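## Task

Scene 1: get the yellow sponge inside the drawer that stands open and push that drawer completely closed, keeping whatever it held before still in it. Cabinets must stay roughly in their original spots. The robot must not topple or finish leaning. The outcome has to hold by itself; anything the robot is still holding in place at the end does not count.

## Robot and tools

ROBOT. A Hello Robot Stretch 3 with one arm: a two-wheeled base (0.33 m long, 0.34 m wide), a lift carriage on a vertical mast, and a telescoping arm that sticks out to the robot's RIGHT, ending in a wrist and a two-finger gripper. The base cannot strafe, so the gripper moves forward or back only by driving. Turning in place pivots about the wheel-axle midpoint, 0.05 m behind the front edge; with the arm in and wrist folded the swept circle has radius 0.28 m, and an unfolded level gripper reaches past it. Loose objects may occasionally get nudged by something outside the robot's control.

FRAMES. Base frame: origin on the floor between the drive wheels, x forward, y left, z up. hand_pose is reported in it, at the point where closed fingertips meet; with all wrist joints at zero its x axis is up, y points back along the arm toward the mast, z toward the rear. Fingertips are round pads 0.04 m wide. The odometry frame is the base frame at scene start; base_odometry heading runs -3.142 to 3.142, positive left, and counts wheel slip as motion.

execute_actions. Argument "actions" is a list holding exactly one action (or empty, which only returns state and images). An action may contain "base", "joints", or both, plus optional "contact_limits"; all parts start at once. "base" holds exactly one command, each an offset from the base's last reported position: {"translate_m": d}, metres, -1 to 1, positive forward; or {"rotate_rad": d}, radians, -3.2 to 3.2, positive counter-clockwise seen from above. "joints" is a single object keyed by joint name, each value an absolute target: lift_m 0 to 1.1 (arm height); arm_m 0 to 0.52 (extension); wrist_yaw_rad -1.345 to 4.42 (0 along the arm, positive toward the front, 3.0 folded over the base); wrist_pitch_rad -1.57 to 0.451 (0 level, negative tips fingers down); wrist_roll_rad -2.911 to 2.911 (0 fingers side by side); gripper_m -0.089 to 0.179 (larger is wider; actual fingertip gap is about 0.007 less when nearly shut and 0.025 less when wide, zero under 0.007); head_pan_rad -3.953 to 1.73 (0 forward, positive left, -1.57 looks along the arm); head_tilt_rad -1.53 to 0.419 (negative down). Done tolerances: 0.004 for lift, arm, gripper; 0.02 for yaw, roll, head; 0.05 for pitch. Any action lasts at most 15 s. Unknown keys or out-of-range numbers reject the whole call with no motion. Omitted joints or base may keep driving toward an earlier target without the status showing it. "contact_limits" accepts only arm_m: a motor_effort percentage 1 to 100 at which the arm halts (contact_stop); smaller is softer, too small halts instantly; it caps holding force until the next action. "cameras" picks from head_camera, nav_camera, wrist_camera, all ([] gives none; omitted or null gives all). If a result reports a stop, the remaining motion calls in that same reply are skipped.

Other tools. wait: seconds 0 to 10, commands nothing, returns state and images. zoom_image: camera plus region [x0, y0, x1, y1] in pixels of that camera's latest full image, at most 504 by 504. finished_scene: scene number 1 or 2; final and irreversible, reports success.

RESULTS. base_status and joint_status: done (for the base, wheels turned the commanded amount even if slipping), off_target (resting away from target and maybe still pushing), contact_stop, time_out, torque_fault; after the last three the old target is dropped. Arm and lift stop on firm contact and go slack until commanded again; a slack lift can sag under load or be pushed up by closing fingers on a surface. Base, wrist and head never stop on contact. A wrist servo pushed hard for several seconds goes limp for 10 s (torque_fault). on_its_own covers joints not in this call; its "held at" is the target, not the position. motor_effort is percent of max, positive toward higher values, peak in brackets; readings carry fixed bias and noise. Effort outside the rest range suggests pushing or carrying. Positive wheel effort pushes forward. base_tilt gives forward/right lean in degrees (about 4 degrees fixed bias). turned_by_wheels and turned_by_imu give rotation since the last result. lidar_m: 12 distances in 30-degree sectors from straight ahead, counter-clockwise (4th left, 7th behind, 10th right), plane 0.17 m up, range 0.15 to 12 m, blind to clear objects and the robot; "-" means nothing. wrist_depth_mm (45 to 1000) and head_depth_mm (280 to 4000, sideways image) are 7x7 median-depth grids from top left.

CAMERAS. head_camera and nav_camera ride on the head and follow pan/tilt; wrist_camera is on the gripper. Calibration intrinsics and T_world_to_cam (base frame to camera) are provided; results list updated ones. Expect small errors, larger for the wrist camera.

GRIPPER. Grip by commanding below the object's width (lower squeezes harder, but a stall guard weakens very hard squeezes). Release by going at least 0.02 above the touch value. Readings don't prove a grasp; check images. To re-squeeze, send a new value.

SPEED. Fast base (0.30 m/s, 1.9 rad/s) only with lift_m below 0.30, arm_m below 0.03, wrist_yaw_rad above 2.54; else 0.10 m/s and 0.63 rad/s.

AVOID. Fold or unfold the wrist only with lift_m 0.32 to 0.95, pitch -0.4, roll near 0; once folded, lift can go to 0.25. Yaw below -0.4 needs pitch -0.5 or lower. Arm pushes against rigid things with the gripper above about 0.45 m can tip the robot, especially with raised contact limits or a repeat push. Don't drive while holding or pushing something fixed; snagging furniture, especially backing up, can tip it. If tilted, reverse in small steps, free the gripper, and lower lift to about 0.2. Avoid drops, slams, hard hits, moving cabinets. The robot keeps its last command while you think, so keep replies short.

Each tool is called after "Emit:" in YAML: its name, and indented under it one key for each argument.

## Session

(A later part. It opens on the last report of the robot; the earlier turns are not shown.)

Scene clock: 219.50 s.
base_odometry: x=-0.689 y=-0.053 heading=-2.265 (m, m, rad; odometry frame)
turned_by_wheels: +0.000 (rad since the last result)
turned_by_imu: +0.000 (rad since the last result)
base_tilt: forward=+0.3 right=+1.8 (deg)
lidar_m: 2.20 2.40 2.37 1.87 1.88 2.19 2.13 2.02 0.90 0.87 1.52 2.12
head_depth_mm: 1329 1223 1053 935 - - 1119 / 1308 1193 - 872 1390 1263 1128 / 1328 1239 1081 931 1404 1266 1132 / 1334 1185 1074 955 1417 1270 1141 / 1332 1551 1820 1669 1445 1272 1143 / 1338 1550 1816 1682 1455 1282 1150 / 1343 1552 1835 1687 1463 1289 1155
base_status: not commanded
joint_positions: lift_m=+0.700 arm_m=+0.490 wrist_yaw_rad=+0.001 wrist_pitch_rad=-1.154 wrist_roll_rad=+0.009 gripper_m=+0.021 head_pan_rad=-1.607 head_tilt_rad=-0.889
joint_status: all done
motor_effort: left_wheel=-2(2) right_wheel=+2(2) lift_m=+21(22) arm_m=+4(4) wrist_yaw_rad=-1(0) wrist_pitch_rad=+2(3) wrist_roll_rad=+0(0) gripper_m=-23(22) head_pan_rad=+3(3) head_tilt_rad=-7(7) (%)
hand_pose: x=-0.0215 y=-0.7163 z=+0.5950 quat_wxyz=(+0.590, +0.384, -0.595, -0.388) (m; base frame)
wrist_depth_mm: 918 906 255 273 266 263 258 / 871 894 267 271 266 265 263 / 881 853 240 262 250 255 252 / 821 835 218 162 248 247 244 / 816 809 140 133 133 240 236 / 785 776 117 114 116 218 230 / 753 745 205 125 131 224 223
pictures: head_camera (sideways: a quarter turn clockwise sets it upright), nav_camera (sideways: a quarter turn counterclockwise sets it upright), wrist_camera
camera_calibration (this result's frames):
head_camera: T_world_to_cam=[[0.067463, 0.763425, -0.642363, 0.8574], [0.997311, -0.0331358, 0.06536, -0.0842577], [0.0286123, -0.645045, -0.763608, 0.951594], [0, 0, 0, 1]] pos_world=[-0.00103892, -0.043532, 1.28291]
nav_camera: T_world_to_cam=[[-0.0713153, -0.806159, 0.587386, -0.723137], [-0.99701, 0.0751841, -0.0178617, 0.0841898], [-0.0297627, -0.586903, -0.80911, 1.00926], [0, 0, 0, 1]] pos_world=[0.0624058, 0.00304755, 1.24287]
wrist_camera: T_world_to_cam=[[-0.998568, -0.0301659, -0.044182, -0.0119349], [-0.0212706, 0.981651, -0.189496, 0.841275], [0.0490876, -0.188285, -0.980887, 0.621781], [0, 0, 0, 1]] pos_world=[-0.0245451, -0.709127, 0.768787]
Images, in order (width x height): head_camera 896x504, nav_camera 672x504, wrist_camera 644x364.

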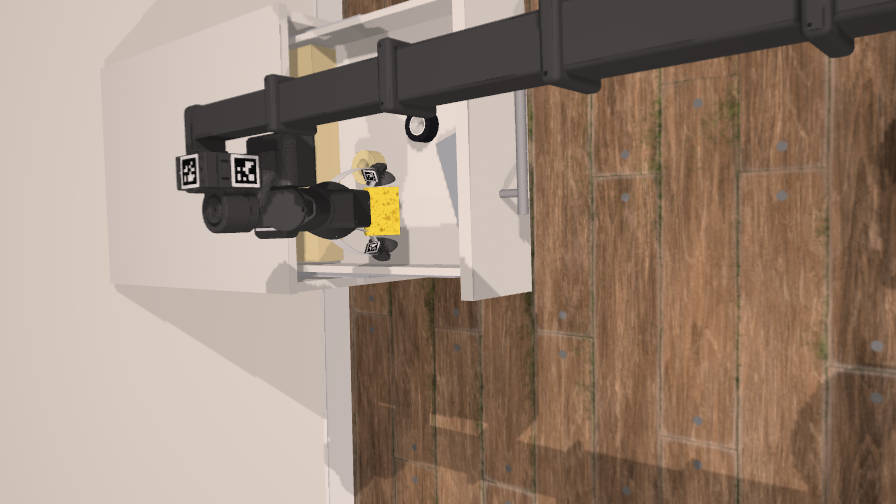

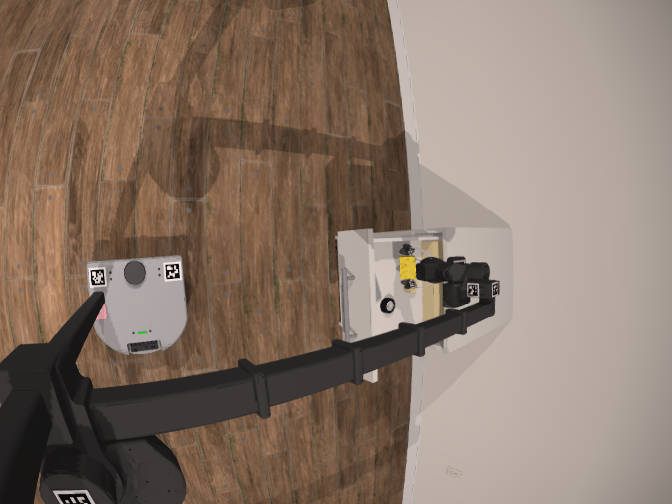

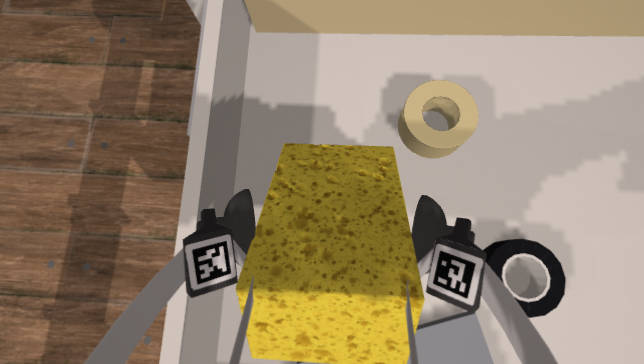

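Emit:
execute_actions:
  actions:
    - {"joints":{"lift_m":0.675}}
  cameras: []

Emit:
execute_actions:
  actions:
    - {"joints":{"gripper_m":0.095}}
  cameras: ["wrist_camera"]

Emit:
execute_actions:
  actions:
    - {"joints":{"lift_m":0.8}}
  cameras: ["wrist_camera","head_camera"]

Scene clock: 226.57 s.
base_odometry: x=-0.689 y=-0.053 heading=-2.265 (m, m, rad; odometry frame)
turned_by_wheels: +0.000 (rad since the last result)
turned_by_imu: +0.001 (rad since the last result)
base_tilt: forward=+0.4 right=+1.9 (deg)
lidar_m: 2.19 2.40 2.37 1.88 1.88 2.20 2.13 2.02 0.89 0.86 1.53 2.12
head_depth_mm: 1330 1224 1054 927 - - - / 1316 1191 1046 916 1402 1257 1127 / 1331 1206 1062 921 1402 1267 1132 / 1334 1178 1075 925 1411 1272 1141 / 1342 1538 1815 1667 1447 1280 1148 / 1339 1553 1819 1677 1456 1282 1148 / 1341 1544 1830 1691 1468 1286 1157
base_status: not commanded
joint_positions: lift_m=+0.675 arm_m=+0.490 wrist_yaw_rad=+0.001 wrist_pitch_rad=-1.154 wrist_roll_rad=+0.009 gripper_m=+0.021 head_pan_rad=-1.607 head_tilt_rad=-0.889
joint_status: all done
motor_effort: left_wheel=-2(1) right_wheel=+2(2) lift_m=+21(21) arm_m=+5(3) wrist_yaw_rad=-2(2) wrist_pitch_rad=+2(3) wrist_roll_rad=+0(0) gripper_m=-22(23) head_pan_rad=+3(3) head_tilt_rad=-7(7) (%)
hand_pose: x=-0.0215 y=-0.7163 z=+0.5700 quat_wxyz=(+0.590, +0.384, -0.595, -0.388) (m; base frame)
wrist_depth_mm: 920 878 232 251 247 243 241 / 852 856 237 242 239 236 234 / 826 808 233 236 228 228 226 / 807 812 219 162 223 222 221 / 770 769 141 133 132 215 213 / 762 754 117 114 116 195 203 / 737 158 205 125 131 193 202
pictures: none
No camera images: the call's "cameras" was empty. Leave "cameras" out to get every camera's image.

Scene clock: 227.80 s.
base_odometry: x=-0.689 y=-0.053 heading=-2.265 (m, m, rad; odometry frame)
turned_by_wheels: +0.000 (rad since the last result)
turned_by_imu: +0.000 (rad since the last result)
base_tilt: forward=+0.2 right=+1.8 (deg)
lidar_m: 2.19 2.39 2.38 1.87 1.88 2.20 2.13 2.03 0.90 0.86 1.52 2.12
head_depth_mm: 1329 1226 1054 926 - - - / 1317 1189 1044 916 1403 1258 1129 / 1329 1212 1065 918 1406 1262 1136 / 1336 1183 1072 930 1414 1272 1138 / 1332 1542 1815 1668 1451 1275 1141 / 1340 1547 1822 1672 1451 1284 1148 / 1342 1550 1834 1687 1458 1293 1153
base_status: not commanded
joint_positions: lift_m=+0.675 arm_m=+0.490 wrist_yaw_rad=+0.001 wrist_pitch_rad=-1.154 wrist_roll_rad=+0.009 gripper_m=+0.095 head_pan_rad=-1.607 head_tilt_rad=-0.889
joint_status: all done
motor_effort: left_wheel=-2(2) right_wheel=+3(2) lift_m=+22(21) arm_m=+5(4) wrist_yaw_rad=-2(3) wrist_pitch_rad=+2(2) wrist_roll_rad=+0(0) gripper_m=-2(87) head_pan_rad=+3(3) head_tilt_rad=-7(7) (%)
hand_pose: x=-0.0215 y=-0.7163 z=+0.5700 quat_wxyz=(+0.590, +0.384, -0.595, -0.388) (m; base frame)
wrist_depth_mm: 894 902 231 249 248 244 242 / 883 854 236 243 239 235 235 / 835 808 236 238 229 227 227 / 800 788 226 177 224 222 218 / 764 769 210 138 144 216 212 / 760 750 121 114 117 208 203 / 734 158 187 121 122 195 199
pictures: wrist_camera
camera_calibration (this result's frames):
wrist_camera: T_world_to_cam=[[-0.998568, -0.0301659, -0.044182, -0.0130389], [-0.0212706, 0.981651, -0.189496, 0.83654], [0.0490877, -0.188285, -0.980887, 0.59727], [0, 0, 0, 1]] pos_world=[-0.0245451, -0.709127, 0.743799]
Images, in order (width x height): wrist_camera 644x364.

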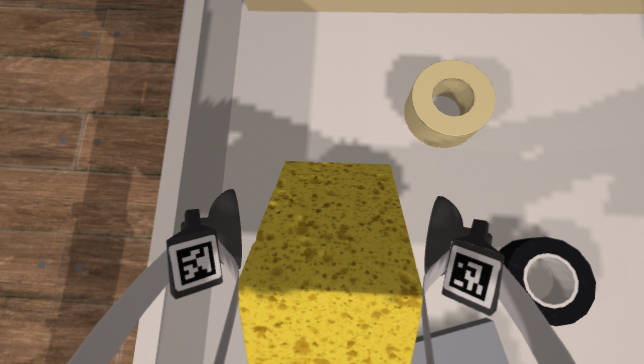

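Scene clock: 229.77 s.
base_odometry: x=-0.689 y=-0.053 heading=-2.265 (m, m, rad; odometry frame)
turned_by_wheels: +0.000 (rad since the last result)
turned_by_imu: +0.001 (rad since the last result)
base_tilt: forward=+0.3 right=+1.7 (deg)
lidar_m: 2.20 2.40 2.36 1.88 1.88 2.19 2.13 2.02 0.90 0.87 1.53 2.13
head_depth_mm: 1322 1432 - - 1392 1248 1123 / 1301 - 1087 967 1395 1259 1128 / 1310 - 1057 961 1415 1266 1135 / 1334 1182 1062 968 1415 1273 1138 / 1334 1534 1816 1665 1445 1280 1145 / 1346 1542 1834 1683 1454 1287 1150 / 1344 1550 1836 1687 1468 1291 1154
base_status: not commanded
joint_positions: lift_m=+0.800 arm_m=+0.490 wrist_yaw_rad=+0.001 wrist_pitch_rad=-1.154 wrist_roll_rad=+0.009 gripper_m=+0.095 head_pan_rad=-1.607 head_tilt_rad=-0.889
joint_status: all done
motor_effort: left_wheel=-1(2) right_wheel=+3(2) lift_m=+37(39) arm_m=+4(4) wrist_yaw_rad=-2(2) wrist_pitch_rad=+3(2) wrist_roll_rad=+0(0) gripper_m=-1(0) head_pan_rad=+3(3) head_tilt_rad=-6(7) (%)
hand_pose: x=-0.0215 y=-0.7163 z=+0.6943 quat_wxyz=(+0.590, +0.384, -0.595, -0.388) (m; base frame)
wrist_depth_mm: - - 261 255 253 248 245 / - - 970 351 342 334 323 / 974 959 936 363 367 361 353 / 967 936 909 354 346 348 343 / 915 908 309 160 196 339 331 / 899 861 127 114 122 327 320 / 861 840 267 115 115 316 316
pictures: head_camera (sideways: a quarter turn clockwise sets it upright), wrist_camera
camera_calibration (this result's frames):
head_camera: T_world_to_cam=[[0.067463, 0.763425, -0.642363, 0.8574], [0.997311, -0.0331358, 0.06536, -0.0842577], [0.0286123, -0.645045, -0.763608, 0.951594], [0, 0, 0, 1]] pos_world=[-0.00103892, -0.043532, 1.28291]
wrist_camera: T_world_to_cam=[[-0.998568, -0.030166, -0.0441819, -0.00754668], [-0.0212706, 0.981651, -0.189496, 0.860097], [0.0490875, -0.188285, -0.980887, 0.719206], [0, 0, 0, 1]] pos_world=[-0.0245451, -0.709127, 0.868111]
Images, in order (width x height): head_camera 896x504, wrist_camera 644x364.

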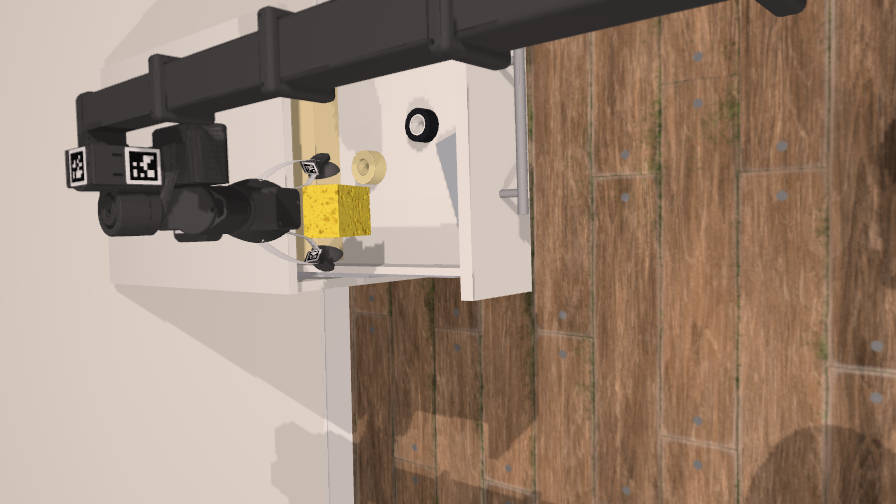

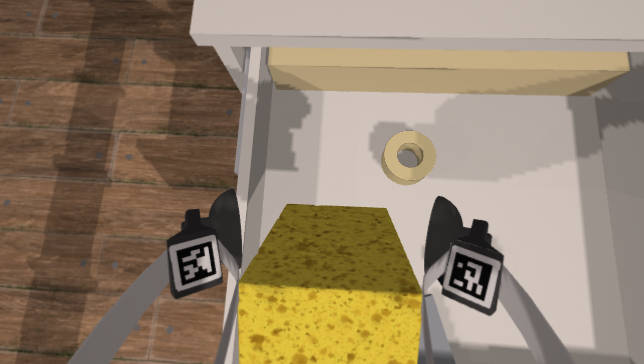

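Emit:
execute_actions:
  actions:
    - {"base":{"translate_m":-0.015},"joints":{"lift_m":0.715,"arm_m":0.465}}
  cameras: ["wrist_camera"]

Emit:
execute_actions:
  actions:
    - {"joints":{"gripper_m":0.179}}
  cameras: ["wrist_camera","head_camera"]

Scene clock: 238.17 s.
base_odometry: x=-0.679 y=-0.041 heading=-2.265 (m, m, rad; odometry frame)
turned_by_wheels: +0.000 (rad since the last result)
turned_by_imu: +0.001 (rad since the last result)
base_tilt: forward=+0.3 right=+1.8 (deg)
lidar_m: 2.21 2.41 2.38 1.87 1.88 2.18 2.12 2.02 0.90 0.87 1.52 2.12
head_depth_mm: 1325 1437 1079 936 - 1233 1113 / 1319 1200 - 872 1395 1257 1130 / 1333 1244 - 881 1403 1271 1137 / 1340 1183 1078 894 1415 1271 1142 / 1336 1514 1819 1663 1446 1280 1147 / 1343 1545 1825 1686 1454 1282 1152 / 1342 1547 1830 1688 1462 1290 1152
base_status: done
joint_positions: lift_m=+0.715 arm_m=+0.465 wrist_yaw_rad=+0.001 wrist_pitch_rad=-1.154 wrist_roll_rad=+0.009 gripper_m=+0.095 head_pan_rad=-1.607 head_tilt_rad=-0.889
joint_status: all done
motor_effort: left_wheel=-2(5) right_wheel=+3(4) lift_m=+21(34) arm_m=-3(3) wrist_yaw_rad=-2(2) wrist_pitch_rad=+2(2) wrist_roll_rad=+0(0) gripper_m=-2(1) head_pan_rad=+3(3) head_tilt_rad=-7(7) (%)
hand_pose: x=-0.0215 y=-0.6919 z=+0.6100 quat_wxyz=(+0.590, +0.384, -0.595, -0.388) (m; base frame)
wrist_depth_mm: 953 977 283 294 290 286 281 / 914 918 283 287 282 280 277 / 897 860 279 279 273 274 269 / 842 845 266 270 266 263 261 / 821 805 260 161 197 252 253 / 805 774 127 114 122 245 244 / 775 204 222 116 115 240 238
pictures: wrist_camera
camera_calibration (this result's frames):
wrist_camera: T_world_to_cam=[[-0.998568, -0.0301634, -0.0441836, -0.0105353], [-0.0212705, 0.981662, -0.189441, 0.820202], [0.0490875, -0.188229, -0.980898, 0.641121], [0, 0, 0, 1]] pos_world=[-0.0245451, -0.684801, 0.783788]
Images, in order (width x height): wrist_camera 644x364.

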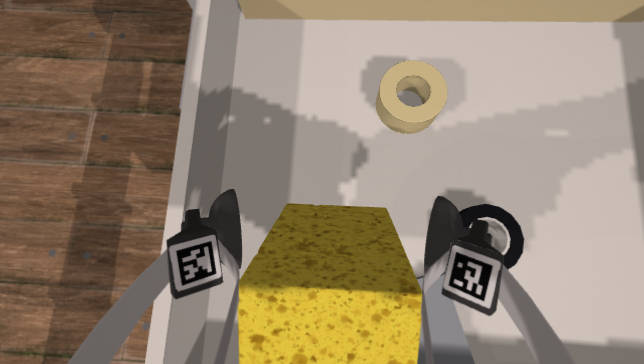

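Scene clock: 239.50 s.
base_odometry: x=-0.679 y=-0.041 heading=-2.265 (m, m, rad; odometry frame)
turned_by_wheels: +0.000 (rad since the last result)
turned_by_imu: +0.000 (rad since the last result)
base_tilt: forward=+0.3 right=+1.8 (deg)
lidar_m: 2.21 2.41 2.38 1.87 1.89 2.17 2.11 2.02 0.90 0.86 1.52 2.12
head_depth_mm: 1327 1430 1073 936 - 1234 1105 / 1323 1198 - 871 1391 1262 1130 / 1334 1240 - 928 1409 1266 1136 / 1337 1182 1075 918 1412 1274 1139 / 1335 1515 1822 1666 1446 1280 1148 / 1340 1543 1829 1674 1453 1286 1150 / 1340 1556 1825 1688 1460 1290 1152
base_status: not commanded
joint_positions: lift_m=+0.715 arm_m=+0.465 wrist_yaw_rad=+0.001 wrist_pitch_rad=-1.154 wrist_roll_rad=+0.009 gripper_m=+0.179 head_pan_rad=-1.607 head_tilt_rad=-0.889
joint_status: all done
motor_effort: left_wheel=-1(1) right_wheel=+3(3) lift_m=+21(21) arm_m=-3(3) wrist_yaw_rad=-1(3) wrist_pitch_rad=+3(2) wrist_roll_rad=+0(0) gripper_m=+1(97) head_pan_rad=+3(3) head_tilt_rad=-7(8) (%)
hand_pose: x=-0.0215 y=-0.6919 z=+0.6100 quat_wxyz=(+0.590, +0.384, -0.595, -0.388) (m; base frame)
wrist_depth_mm: 921 950 285 296 291 287 283 / 901 898 282 289 281 280 277 / 868 881 277 279 272 271 270 / 857 838 267 269 265 262 261 / 810 205 261 159 245 238 253 / 795 478 253 157 238 247 - / 781 765 247 235 232 238 236
pictures: head_camera (sideways: a quarter turn clockwise sets it upright), wrist_camera
camera_calibration (this result's frames):
head_camera: T_world_to_cam=[[0.0674595, 0.763427, -0.642361, 0.857398], [0.997312, -0.0331313, 0.06536, -0.0842577], [0.0286153, -0.645043, -0.76361, 0.951596], [0, 0, 0, 1]] pos_world=[-0.00103872, -0.043532, 1.28291]
wrist_camera: T_world_to_cam=[[-0.998568, -0.0301628, -0.0441836, -0.0105349], [-0.0212699, 0.981662, -0.189441, 0.820202], [0.0490874, -0.188229, -0.980898, 0.641121], [0, 0, 0, 1]] pos_world=[-0.0245452, -0.684801, 0.783788]
Images, in order (width x height): head_camera 896x504, wrist_camera 644x364.

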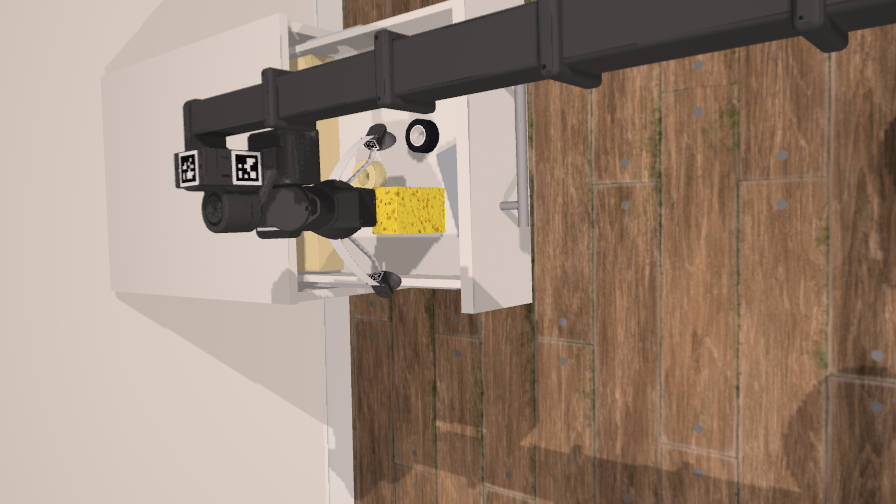

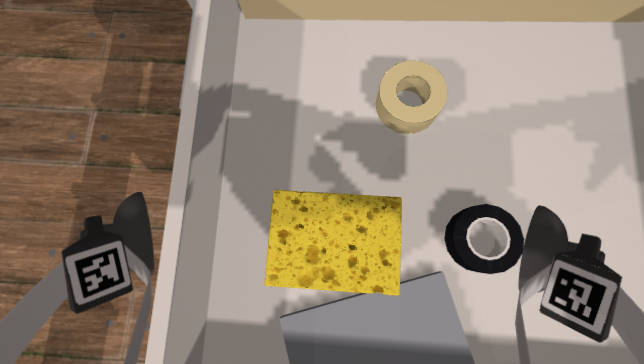

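Emit:
execute_actions:
  actions:
    - {"joints":{"lift_m":0.78,"arm_m":0.415}}
  cameras: []

Emit:
execute_actions:
  actions:
    - {"joints":{"gripper_m":0.03}}
  cameras: []

Emit:
execute_actions:
  actions:
    - {"joints":{"lift_m":0.735}}
  cameras: ["wrist_camera","head_camera"]

Scene clock: 258.47 s.
base_odometry: x=-0.679 y=-0.041 heading=-2.265 (m, m, rad; odometry frame)
turned_by_wheels: +0.000 (rad since the last result)
turned_by_imu: +0.001 (rad since the last result)
base_tilt: forward=+0.3 right=+1.7 (deg)
lidar_m: 2.21 2.41 2.37 1.87 1.88 2.18 2.11 2.02 0.89 0.87 1.52 2.12
head_depth_mm: 1323 1476 1701 - 1371 1249 1116 / 1321 - 1088 966 1395 1262 1128 / 1327 - 1064 927 1409 1270 1141 / 1337 1189 1072 927 1412 1272 1138 / 1335 1505 1802 1669 1452 1279 1146 / 1340 1548 1816 1674 1457 1287 1153 / 1339 1553 1827 1694 1462 1296 1157
base_status: not commanded
joint_positions: lift_m=+0.780 arm_m=+0.415 wrist_yaw_rad=+0.001 wrist_pitch_rad=-1.154 wrist_roll_rad=+0.009 gripper_m=+0.179 head_pan_rad=-1.607 head_tilt_rad=-0.889
joint_status: all done
motor_effort: left_wheel=-1(1) right_wheel=+3(2) lift_m=+37(41) arm_m=-3(3) wrist_yaw_rad=-2(3) wrist_pitch_rad=+2(2) wrist_roll_rad=+0(0) gripper_m=+0(1) head_pan_rad=+3(3) head_tilt_rad=-7(7) (%)
hand_pose: x=-0.0215 y=-0.6419 z=+0.6743 quat_wxyz=(+0.590, +0.384, -0.595, -0.388) (m; base frame)
wrist_depth_mm: - - 375 368 364 357 336 / - - 364 362 346 355 338 / 977 958 355 352 344 340 334 / 932 882 339 235 332 326 320 / 894 896 327 323 314 319 317 / 877 834 313 306 304 306 - / 831 829 274 303 303 301 295
pictures: none
No camera images: the call's "cameras" was empty. Leave "cameras" out to get every camera's image.

Scene clock: 260.43 s.
base_odometry: x=-0.679 y=-0.041 heading=-2.265 (m, m, rad; odometry frame)
turned_by_wheels: +0.000 (rad since the last result)
turned_by_imu: +0.001 (rad since the last result)
base_tilt: forward=+0.3 right=+1.8 (deg)
lidar_m: 2.21 2.41 2.36 1.87 1.88 2.18 2.11 2.02 0.90 0.86 1.52 2.12
head_depth_mm: 1336 1465 1689 - 1366 1252 1117 / 1315 - 1085 968 1395 1263 1130 / 1326 - 1084 925 1409 1270 1132 / 1333 1182 1077 931 1410 1274 1139 / 1329 1504 1827 1665 1450 1277 1145 / 1338 1545 1819 1684 1455 1280 1147 / 1340 1553 1836 1684 1464 1289 1156
base_status: not commanded
joint_positions: lift_m=+0.780 arm_m=+0.415 wrist_yaw_rad=+0.001 wrist_pitch_rad=-1.154 wrist_roll_rad=+0.009 gripper_m=+0.030 head_pan_rad=-1.607 head_tilt_rad=-0.889
joint_status: all done
motor_effort: left_wheel=-2(2) right_wheel=+3(2) lift_m=+38(38) arm_m=-3(3) wrist_yaw_rad=-1(1) wrist_pitch_rad=+2(2) wrist_roll_rad=+0(0) gripper_m=-1(97) head_pan_rad=+3(3) head_tilt_rad=-7(8) (%)
hand_pose: x=-0.0215 y=-0.6419 z=+0.6743 quat_wxyz=(+0.590, +0.384, -0.595, -0.388) (m; base frame)
wrist_depth_mm: - 997 371 367 367 356 337 / 997 991 369 361 349 354 341 / 947 951 350 346 342 341 330 / 942 930 341 234 327 328 321 / 900 891 329 313 321 317 314 / 872 845 312 307 307 309 302 / 825 820 266 299 300 298 296
pictures: none
No camera images: the call's "cameras" was empty. Leave "cameras" out to get every camera's image.

Scene clock: 261.67 s.
base_odometry: x=-0.679 y=-0.041 heading=-2.265 (m, m, rad; odometry frame)
turned_by_wheels: +0.000 (rad since the last result)
turned_by_imu: +0.000 (rad since the last result)
base_tilt: forward=+0.2 right=+1.8 (deg)
lidar_m: 2.21 2.41 2.38 1.87 1.88 2.18 2.11 2.02 0.89 0.86 1.52 2.12
head_depth_mm: 1329 1436 1077 - - 1236 1106 / 1316 1195 - 967 1395 1261 1130 / 1328 1242 - 930 1408 1270 1136 / 1337 1180 1073 907 1416 1274 1140 / 1341 1508 1820 1670 1447 1280 1143 / 1342 1542 1823 1680 1453 1287 1151 / 1340 1546 1828 1689 1458 1290 1154
base_status: not commanded
joint_positions: lift_m=+0.735 arm_m=+0.415 wrist_yaw_rad=+0.001 wrist_pitch_rad=-1.154 wrist_roll_rad=+0.009 gripper_m=+0.030 head_pan_rad=-1.607 head_tilt_rad=-0.889
joint_status: all done
motor_effort: left_wheel=-1(1) right_wheel=+3(2) lift_m=+21(34) arm_m=-3(3) wrist_yaw_rad=-3(3) wrist_pitch_rad=+2(3) wrist_roll_rad=+0(0) gripper_m=-1(0) head_pan_rad=+3(3) head_tilt_rad=-7(7) (%)
hand_pose: x=-0.0215 y=-0.6419 z=+0.6300 quat_wxyz=(+0.590, +0.384, -0.595, -0.388) (m; base frame)
wrist_depth_mm: 982 966 320 320 318 315 309 / 932 910 310 309 304 302 300 / 921 901 299 192 293 291 288 / 899 865 289 188 283 278 281 / 845 831 267 283 269 274 272 / 823 800 271 262 257 266 262 / 788 783 264 259 260 258 256
pictures: head_camera (sideways: a quarter turn clockwise sets it upright), wrist_camera
camera_calibration (this result's frames):
head_camera: T_world_to_cam=[[0.0674596, 0.763427, -0.642361, 0.857398], [0.997312, -0.0331314, 0.06536, -0.0842577], [0.0286153, -0.645044, -0.76361, 0.951596], [0, 0, 0, 1]] pos_world=[-0.00103872, -0.043532, 1.28291]
wrist_camera: T_world_to_cam=[[-0.998568, -0.0301602, -0.0441853, -0.00813961], [-0.0212701, 0.981673, -0.18938, 0.774859], [0.0490873, -0.188169, -0.980909, 0.670205], [0, 0, 0, 1]] pos_world=[-0.0245452, -0.634792, 0.803794]
Images, in order (width x height): head_camera 896x504, wrist_camera 644x364.

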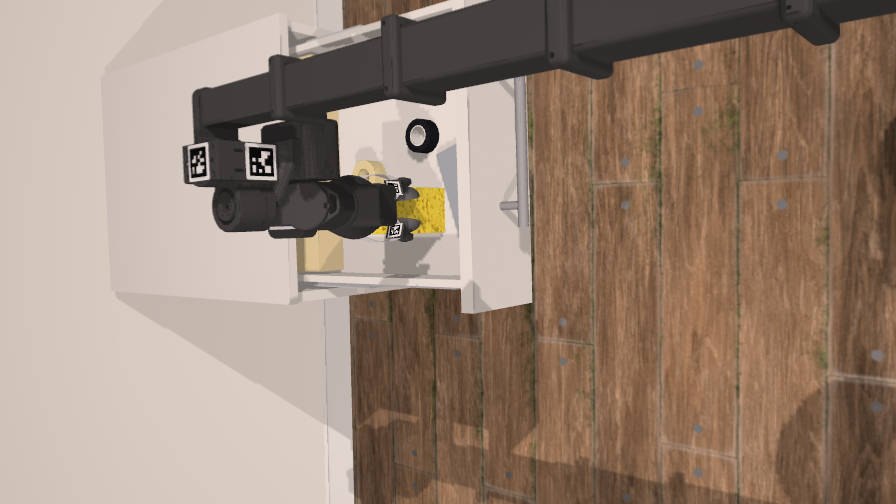

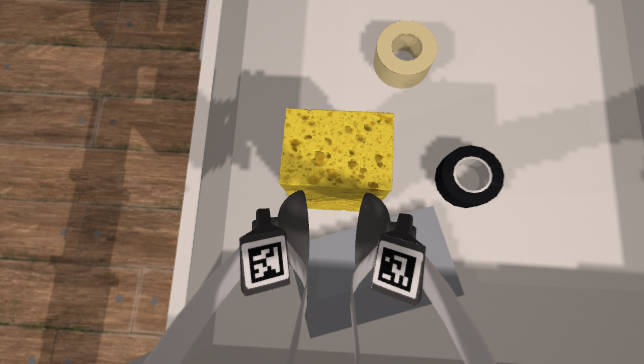

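Emit:
execute_actions:
  actions:
    - {"joints":{"lift_m":0.705}}
  cameras: []

Emit:
execute_actions:
  actions:
    - {"joints":{"arm_m":0.48}}
  cameras: ["wrist_camera","head_camera"]

Emit:
execute_actions:
  actions:
    - {"joints":{"lift_m":0.76}}
  cameras: ["wrist_camera"]

Scene clock: 268.43 s.
base_odometry: x=-0.679 y=-0.041 heading=-2.265 (m, m, rad; odometry frame)
turned_by_wheels: +0.000 (rad since the last result)
turned_by_imu: +0.001 (rad since the last result)
base_tilt: forward=+0.3 right=+1.8 (deg)
lidar_m: 2.21 2.42 2.37 1.87 1.88 2.18 2.11 2.01 0.90 0.86 1.52 2.12
head_depth_mm: 1320 1438 1072 938 - - 1117 / 1321 1192 - 969 1400 1261 1128 / 1329 1202 - 871 1407 1265 1140 / 1333 1181 1072 909 1408 1269 1144 / 1337 1506 1827 1671 1445 1280 1144 / 1344 1558 1823 1681 1460 1289 1151 / 1339 1547 1830 1685 1458 1290 1152
base_status: not commanded
joint_positions: lift_m=+0.705 arm_m=+0.415 wrist_yaw_rad=+0.001 wrist_pitch_rad=-1.154 wrist_roll_rad=+0.009 gripper_m=+0.030 head_pan_rad=-1.607 head_tilt_rad=-0.889
joint_status: all done
motor_effort: left_wheel=-2(1) right_wheel=+3(3) lift_m=+21(21) arm_m=-3(3) wrist_yaw_rad=-2(1) wrist_pitch_rad=+2(2) wrist_roll_rad=+0(0) gripper_m=-1(1) head_pan_rad=+3(3) head_tilt_rad=-7(7) (%)
hand_pose: x=-0.0215 y=-0.6419 z=+0.6000 quat_wxyz=(+0.590, +0.384, -0.595, -0.388) (m; base frame)
wrist_depth_mm: 928 930 278 287 258 280 276 / 919 908 276 277 271 268 267 / 867 868 265 160 258 259 257 / 837 815 259 171 254 250 250 / 814 793 249 251 238 245 243 / 781 768 243 233 229 236 235 / 768 750 238 232 230 229 229
pictures: none
No camera images: the call's "cameras" was empty. Leave "cameras" out to get every camera's image.

Scene clock: 270.07 s.
base_odometry: x=-0.679 y=-0.041 heading=-2.265 (m, m, rad; odometry frame)
turned_by_wheels: +0.000 (rad since the last result)
turned_by_imu: +0.000 (rad since the last result)
base_tilt: forward=+0.3 right=+1.8 (deg)
lidar_m: 2.21 2.41 2.36 1.87 1.88 2.18 2.11 2.02 0.90 0.86 1.52 2.12
head_depth_mm: 1327 1433 1074 937 - - 1118 / 1319 1196 - 872 1397 1261 1132 / 1329 1240 1085 961 1400 1269 1134 / 1332 1178 1074 925 1411 1266 1141 / 1336 1511 1821 1656 1440 1278 1146 / 1339 1552 1822 1673 1462 1287 1149 / 1343 1548 1829 1687 1459 1292 1151
base_status: not commanded
joint_positions: lift_m=+0.705 arm_m=+0.480 wrist_yaw_rad=+0.001 wrist_pitch_rad=-1.154 wrist_roll_rad=+0.009 gripper_m=+0.030 head_pan_rad=-1.607 head_tilt_rad=-0.889
joint_status: all done
motor_effort: left_wheel=-2(2) right_wheel=+3(3) lift_m=+22(21) arm_m=+4(5) wrist_yaw_rad=-3(1) wrist_pitch_rad=+3(2) wrist_roll_rad=+0(0) gripper_m=+0(0) head_pan_rad=+3(3) head_tilt_rad=-7(7) (%)
hand_pose: x=-0.0215 y=-0.7062 z=+0.6000 quat_wxyz=(+0.590, +0.384, -0.595, -0.388) (m; base frame)
wrist_depth_mm: 923 931 265 282 278 274 270 / 913 903 275 226 274 268 266 / 875 864 256 219 262 261 260 / 834 832 236 213 258 254 247 / 818 793 251 248 247 244 241 / 798 772 241 241 239 232 234 / 756 757 237 226 223 230 227
pictures: head_camera (sideways: a quarter turn clockwise sets it upright), wrist_camera
camera_calibration (this result's frames):
head_camera: T_world_to_cam=[[0.0674596, 0.763427, -0.642361, 0.857398], [0.997312, -0.0331314, 0.06536, -0.0842577], [0.0286153, -0.645044, -0.76361, 0.951596], [0, 0, 0, 1]] pos_world=[-0.00103872, -0.043532, 1.28291]
wrist_camera: T_world_to_cam=[[-0.998568, -0.0301602, -0.0441854, -0.011405], [-0.0212702, 0.981674, -0.189379, 0.832321], [0.0490874, -0.188167, -0.980909, 0.628678], [0, 0, 0, 1]] pos_world=[-0.0245452, -0.699115, 0.773796]
Images, in order (width x height): head_camera 896x504, wrist_camera 644x364.

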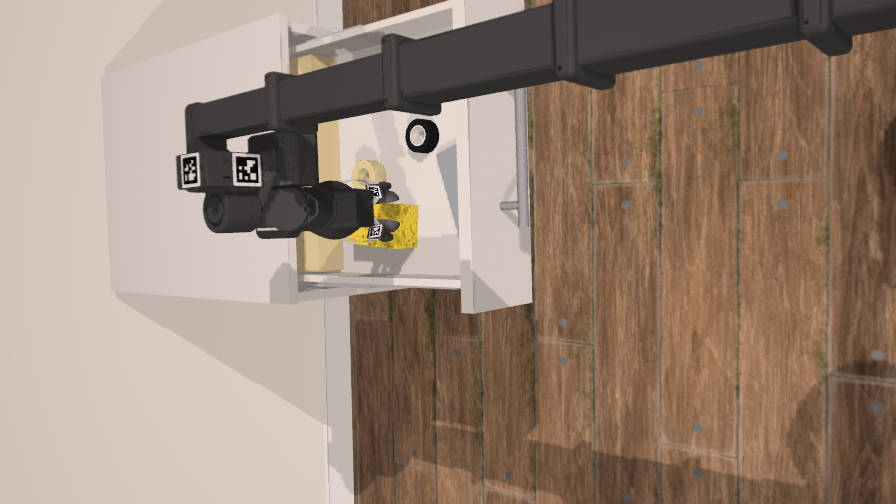

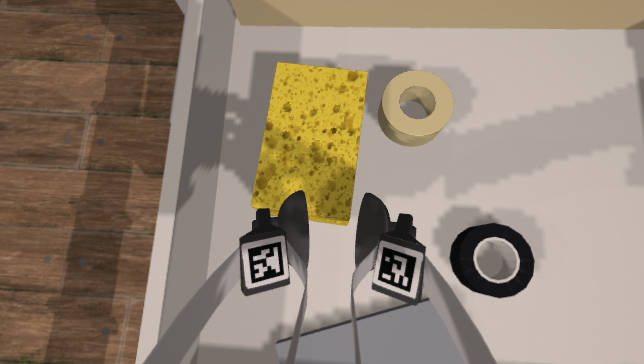

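Scene clock: 271.40 s.
base_odometry: x=-0.679 y=-0.041 heading=-2.265 (m, m, rad; odometry frame)
turned_by_wheels: +0.000 (rad since the last result)
turned_by_imu: +0.000 (rad since the last result)
base_tilt: forward=+0.3 right=+1.8 (deg)
lidar_m: 2.21 2.41 2.37 1.88 1.89 2.18 2.11 2.01 0.89 0.87 1.52 2.12
head_depth_mm: 1330 1463 1702 - - 1247 1118 / 1320 - 1085 966 1396 1259 1132 / 1334 - 1067 963 1400 1268 1135 / 1335 1181 1067 947 1408 1263 1136 / 1337 1507 1818 1664 1445 1278 1148 / 1342 1548 1818 1670 1453 1282 1147 / 1336 1550 1823 1690 1465 1293 1158
base_status: not commanded
joint_positions: lift_m=+0.760 arm_m=+0.480 wrist_yaw_rad=+0.001 wrist_pitch_rad=-1.154 wrist_roll_rad=+0.009 gripper_m=+0.030 head_pan_rad=-1.607 head_tilt_rad=-0.889
joint_status: all done
motor_effort: left_wheel=-2(1) right_wheel=+3(3) lift_m=+37(39) arm_m=+5(4) wrist_yaw_rad=-1(2) wrist_pitch_rad=+2(2) wrist_roll_rad=+0(0) gripper_m=+1(0) head_pan_rad=+3(3) head_tilt_rad=-7(7) (%)
hand_pose: x=-0.0215 y=-0.7062 z=+0.6543 quat_wxyz=(+0.590, +0.384, -0.595, -0.388) (m; base frame)
wrist_depth_mm: 993 996 298 296 291 288 286 / 964 968 334 337 333 328 319 / 940 936 326 278 308 320 314 / 900 901 314 269 311 310 303 / 862 876 296 302 303 298 294 / 828 818 291 295 278 288 286 / 800 799 288 275 273 282 279
pictures: wrist_camera
camera_calibration (this result's frames):
wrist_camera: T_world_to_cam=[[-0.998568, -0.0301604, -0.0441854, -0.00900543], [-0.0212704, 0.981674, -0.189378, 0.842607], [0.0490874, -0.188167, -0.98091, 0.681951], [0, 0, 0, 1]] pos_world=[-0.0245451, -0.699116, 0.828106]
Images, in order (width x height): wrist_camera 644x364.

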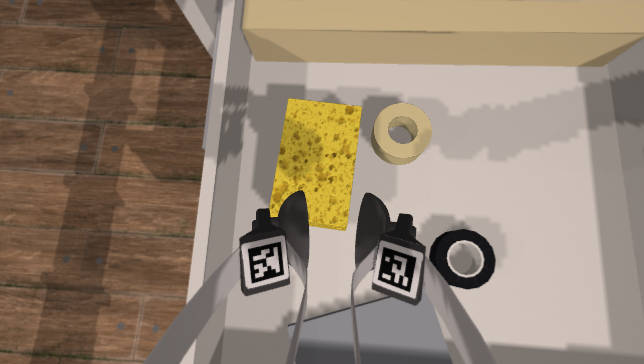

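Emit:
execute_actions:
  actions:
    - {"base":{"translate_m":-0.09},"joints":{"arm_m":0.03,"gripper_m":0.0,"lift_m":0.78}}
  cameras: []

Emit:
execute_actions:
  actions:
    - {"joints":{"wrist_pitch_rad":0,"lift_m":0.42,"arm_m":0.06}}

Scene clock: 287.13 s.
base_odometry: x=-0.622 y=+0.028 heading=-2.265 (m, m, rad; odometry frame)
turned_by_wheels: +0.000 (rad since the last result)
turned_by_imu: +0.002 (rad since the last result)
base_tilt: forward=+0.3 right=+1.9 (deg)
lidar_m: 2.30 2.49 2.37 1.85 1.88 2.08 2.03 2.01 1.50 0.86 1.52 2.12
head_depth_mm: 1326 1532 1779 1624 1474 - 1107 / 1326 1236 1065 963 1439 - 1111 / 1335 1164 1086 975 1460 - 1121 / 1331 1177 1063 971 1420 1277 1136 / 1334 1191 1080 985 1420 1279 1144 / 1339 1545 1827 1680 1455 1289 1148 / 1337 1545 1826 1689 1457 1284 1155
base_status: done
joint_positions: lift_m=+0.780 arm_m=+0.030 wrist_yaw_rad=+0.001 wrist_pitch_rad=-1.154 wrist_roll_rad=+0.009 gripper_m=+0.000 head_pan_rad=-1.607 head_tilt_rad=-0.889
joint_status: all done
motor_effort: left_wheel=-2(5) right_wheel=+3(5) lift_m=+37(38) arm_m=-3(1) wrist_yaw_rad=-2(3) wrist_pitch_rad=+2(2) wrist_roll_rad=+0(0) gripper_m=-2(92) head_pan_rad=+3(3) head_tilt_rad=-7(7) (%)
hand_pose: x=-0.0215 y=-0.2569 z=+0.6743 quat_wxyz=(+0.590, +0.384, -0.595, -0.388) (m; base frame)
wrist_depth_mm: - - - 994 969 970 944 / 988 979 995 955 949 937 921 / 951 938 926 910 923 913 900 / 927 911 907 905 861 834 863 / 876 879 855 - 847 841 845 / 865 845 850 - 817 832 799 / 838 834 797 810 - 786 795
pictures: none
No camera images: the call's "cameras" was empty. Leave "cameras" out to get every camera's image.

Scene clock: 291.23 s.
base_odometry: x=-0.622 y=+0.028 heading=-2.265 (m, m, rad; odometry frame)
turned_by_wheels: +0.000 (rad since the last result)
turned_by_imu: +0.001 (rad since the last result)
base_tilt: forward=+0.2 right=+1.8 (deg)
lidar_m: 2.30 2.49 2.38 1.86 1.89 2.09 2.02 2.01 1.50 0.87 1.52 2.11
head_depth_mm: 1327 1529 1763 1629 1415 1256 1127 / 1328 1238 1071 967 1392 1283 - / 1329 1166 1082 977 1383 1301 1100 / 1333 1176 1060 970 1410 1273 1137 / 1336 1191 1083 988 1424 1281 1141 / 1339 1547 1816 1675 1455 1282 1151 / 1341 1545 1830 1690 1461 1292 1156
base_status: not commanded
joint_positions: lift_m=+0.420 arm_m=+0.060 wrist_yaw_rad=+0.001 wrist_pitch_rad=-0.023 wrist_roll_rad=+0.009 gripper_m=+0.000 head_pan_rad=-1.607 head_tilt_rad=-0.889
joint_status: all done
motor_effort: left_wheel=-1(2) right_wheel=+2(3) lift_m=+22(35) arm_m=+4(6) wrist_yaw_rad=-1(2) wrist_pitch_rad=+13(13) wrist_roll_rad=+0(0) gripper_m=-2(3) head_pan_rad=+3(3) head_tilt_rad=-7(7) (%)
hand_pose: x=-0.0211 y=-0.4603 z=+0.5292 quat_wxyz=(+0.704, +0.009, -0.710, -0.008) (m; base frame)
wrist_depth_mm: - - - - - - - / 246 240 237 234 231 228 223 / 256 249 245 239 237 234 231 / - 258 254 249 246 242 240 / - - 626 - 253 250 250 / - - - 647 619 - - / 885 899 690 659 647 922 943
pictures: head_camera (sideways: a quarter turn clockwise sets it upright), nav_camera (sideways: a quarter turn counterclockwise sets it upright), wrist_camera
camera_calibration (this result's frames):
head_camera: T_world_to_cam=[[0.0674168, 0.763437, -0.642354, 0.857389], [0.997313, -0.033076, 0.0653601, -0.0842577], [0.0286518, -0.645034, -0.763616, 0.951604], [0, 0, 0, 1]] pos_world=[-0.00103627, -0.0435322, 1.28291]
nav_camera: T_world_to_cam=[[-0.0712666, -0.80617, 0.587376, -0.723124], [-0.997014, 0.0751237, -0.0178612, 0.0841892], [-0.0297267, -0.586895, -0.809117, 1.00927], [0, 0, 0, 1]] pos_world=[0.0624056, 0.00305169, 1.24287]
wrist_camera: T_world_to_cam=[[-0.998496, -0.0542557, 0.00785266, -0.0453528], [-0.0209817, 0.245879, -0.969073, 0.651407], [0.050647, -0.967781, -0.246648, -0.141851], [0, 0, 0, 1]] pos_world=[-0.0244326, -0.299909, 0.596631]
Images, in order (width x height): head_camera 896x504, nav_camera 672x504, wrist_camera 644x364.

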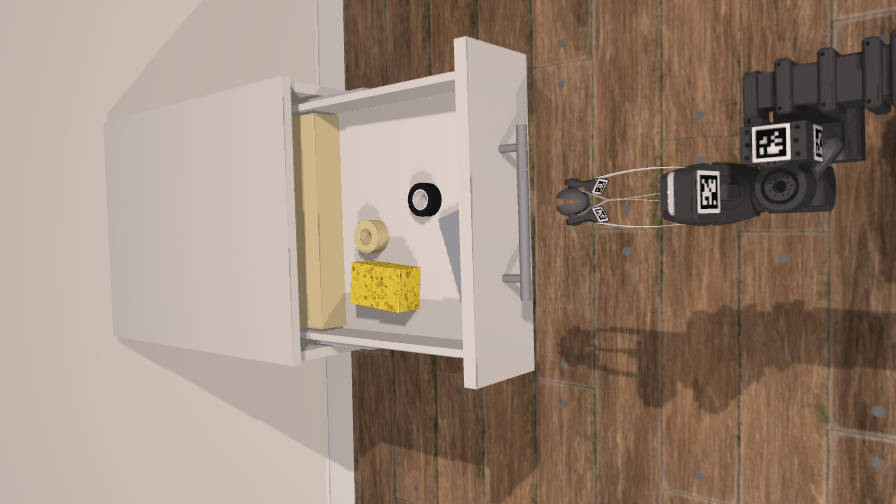

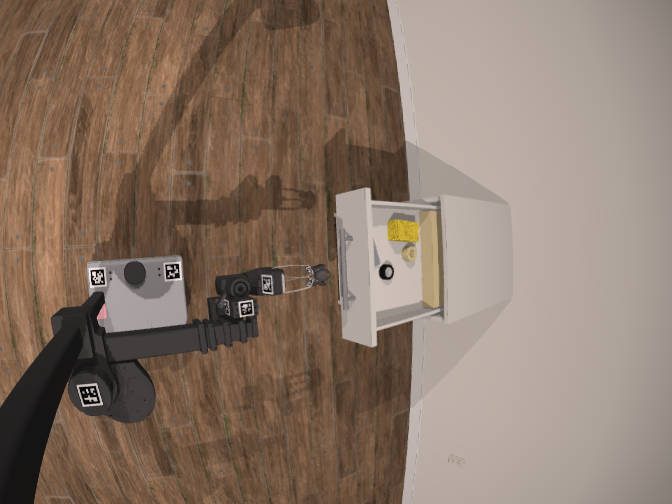

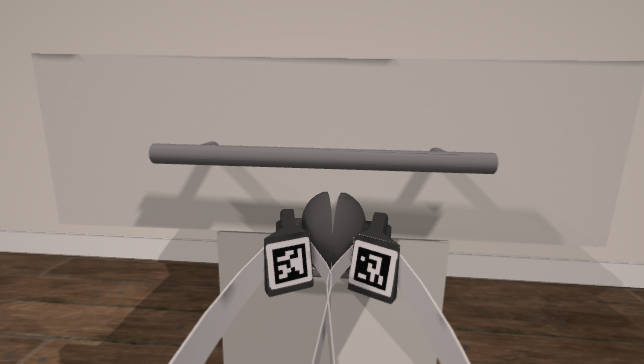

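Emit:
execute_actions:
  actions:
    - {"joints":{"lift_m":0.448,"arm_m":0.09}}
  cameras: ["wrist_camera"]

Emit:
execute_actions:
  actions:
    - {"joints":{"arm_m":0.33},"contact_limits":{"arm_m":14}}

Scene clock: 298.37 s.
base_odometry: x=-0.622 y=+0.028 heading=-2.265 (m, m, rad; odometry frame)
turned_by_wheels: +0.000 (rad since the last result)
turned_by_imu: +0.001 (rad since the last result)
base_tilt: forward=+0.2 right=+1.7 (deg)
lidar_m: 2.31 2.47 2.37 1.85 1.88 2.09 2.02 2.01 1.50 0.86 1.52 2.12
head_depth_mm: 1330 1531 1781 1626 1413 1256 1139 / 1327 1236 1062 965 1399 1301 1112 / 1338 1166 1089 976 1403 - 1115 / 1332 1172 1065 971 1411 1265 1135 / 1339 1191 1081 988 1420 1275 1143 / 1338 1538 1829 1677 1450 1286 1149 / 1339 1551 1824 1687 1471 1292 1151
base_status: not commanded
joint_positions: lift_m=+0.448 arm_m=+0.090 wrist_yaw_rad=+0.001 wrist_pitch_rad=-0.023 wrist_roll_rad=+0.009 gripper_m=+0.000 head_pan_rad=-1.607 head_tilt_rad=-0.889
joint_status: all done
motor_effort: left_wheel=-1(2) right_wheel=+2(3) lift_m=+37(39) arm_m=+6(8) wrist_yaw_rad=-2(3) wrist_pitch_rad=+14(16) wrist_roll_rad=+0(0) gripper_m=-2(2) head_pan_rad=+3(3) head_tilt_rad=-7(7) (%)
hand_pose: x=-0.0211 y=-0.4901 z=+0.5563 quat_wxyz=(+0.704, +0.009, -0.710, -0.008) (m; base frame)
wrist_depth_mm: - - - - - - - / - - - - - - - / 228 223 221 216 213 208 205 / 237 231 226 222 220 214 211 / 246 242 235 - 226 223 220 / - - 609 592 234 232 229 / 902 930 650 622 622 948 950
pictures: wrist_camera
camera_calibration (this result's frames):
wrist_camera: T_world_to_cam=[[-0.998497, -0.0542434, 0.00780656, -0.0471574], [-0.0209781, 0.246723, -0.968859, 0.68528], [0.0506282, -0.967567, -0.24749, -0.163472], [0, 0, 0, 1]] pos_world=[-0.0244344, -0.329802, 0.623851]
Images, in order (width x height): wrist_camera 644x364.

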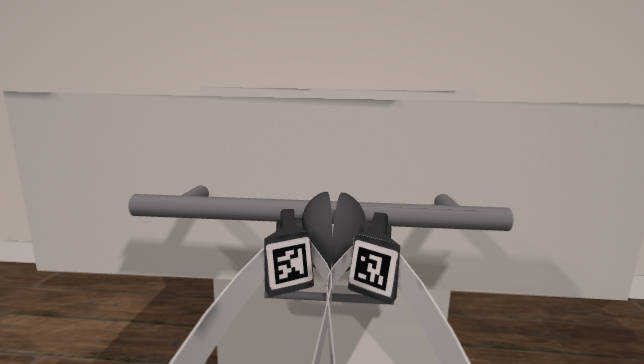

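Scene clock: 301.37 s.
base_odometry: x=-0.622 y=+0.028 heading=-2.265 (m, m, rad; odometry frame)
turned_by_wheels: +0.000 (rad since the last result)
turned_by_imu: +0.001 (rad since the last result)
base_tilt: forward=+0.3 right=+1.8 (deg)
lidar_m: 2.30 2.49 2.37 1.85 1.89 2.09 2.02 2.01 1.50 0.87 1.52 2.11
head_depth_mm: 1322 1531 1770 1625 1415 1252 1122 / 1329 1233 1012 1536 1406 1251 1121 / 1326 1169 1018 1238 1377 1263 1139 / 1335 1174 1037 1255 1437 1271 1140 / 1337 1192 1041 1329 1438 1279 1144 / 1338 1533 1827 1668 1463 1280 1148 / 1343 1545 1822 1687 1468 1291 1158
base_status: not commanded
joint_positions: lift_m=+0.448 arm_m=+0.330 wrist_yaw_rad=-0.002 wrist_pitch_rad=-0.021 wrist_roll_rad=+0.009 gripper_m=+0.000 head_pan_rad=-1.607 head_tilt_rad=-0.889
joint_status: all done
motor_effort: left_wheel=-2(2) right_wheel=+3(3) lift_m=+38(38) arm_m=+5(6) wrist_yaw_rad=+2(2) wrist_pitch_rad=+13(14) wrist_roll_rad=+0(0) gripper_m=-2(3) head_pan_rad=+3(3) head_tilt_rad=-7(7) (%)
contact_limits: arm_m 14 (drawing in: default 21, maximum 35; extending or still: default 30, maximum 49)
hand_pose: x=-0.0220 y=-0.7302 z=+0.5569 quat_wxyz=(+0.704, +0.007, -0.710, -0.009) (m; base frame)
wrist_depth_mm: 896 903 868 863 833 801 799 / 925 294 290 285 850 800 821 / 226 224 219 215 213 209 207 / 236 228 226 223 219 217 213 / 246 238 236 - 226 224 221 / - 341 333 329 235 231 230 / 934 357 349 338 331 331 968
pictures: head_camera (sideways: a quarter turn clockwise sets it upright), nav_camera (sideways: a quarter turn counterclockwise sets it upright), wrist_camera
camera_calibration (this result's frames):
head_camera: T_world_to_cam=[[0.0674249, 0.763654, -0.642096, 0.857052], [0.997313, -0.0330983, 0.065361, -0.0842589], [0.0286609, -0.644777, -0.763833, 0.951886], [0, 0, 0, 1]] pos_world=[-0.00103605, -0.0435258, 1.2829]
nav_camera: T_world_to_cam=[[-0.071274, -0.806368, 0.587104, -0.722769], [-0.997014, 0.0751301, -0.017848, 0.084172], [-0.0297171, -0.586623, -0.809315, 1.00953], [0, 0, 0, 1]] pos_world=[0.0624063, 0.00307156, 1.24287]
wrist_camera: T_world_to_cam=[[-0.998676, -0.0508181, 0.00792701, -0.0586255], [-0.0201415, 0.244604, -0.969414, 0.74384], [0.0473248, -0.968291, -0.245303, -0.39739], [0, 0, 0, 1]] pos_world=[-0.0247595, -0.569714, 0.624072]
Images, in order (width x height): head_camera 896x504, nav_camera 672x504, wrist_camera 644x364.

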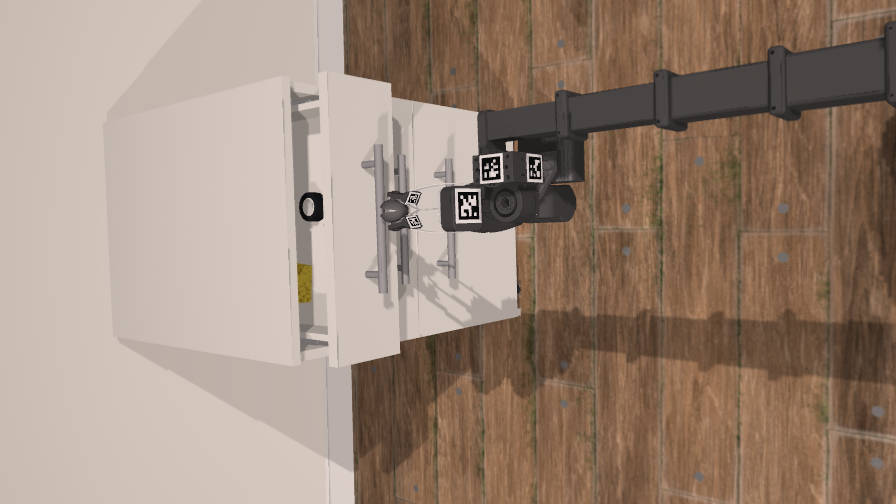

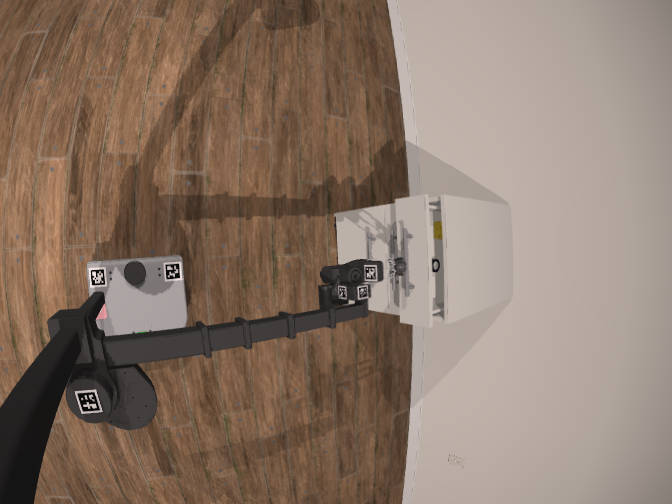

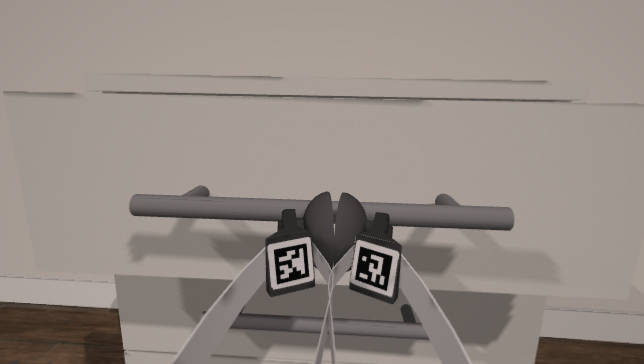

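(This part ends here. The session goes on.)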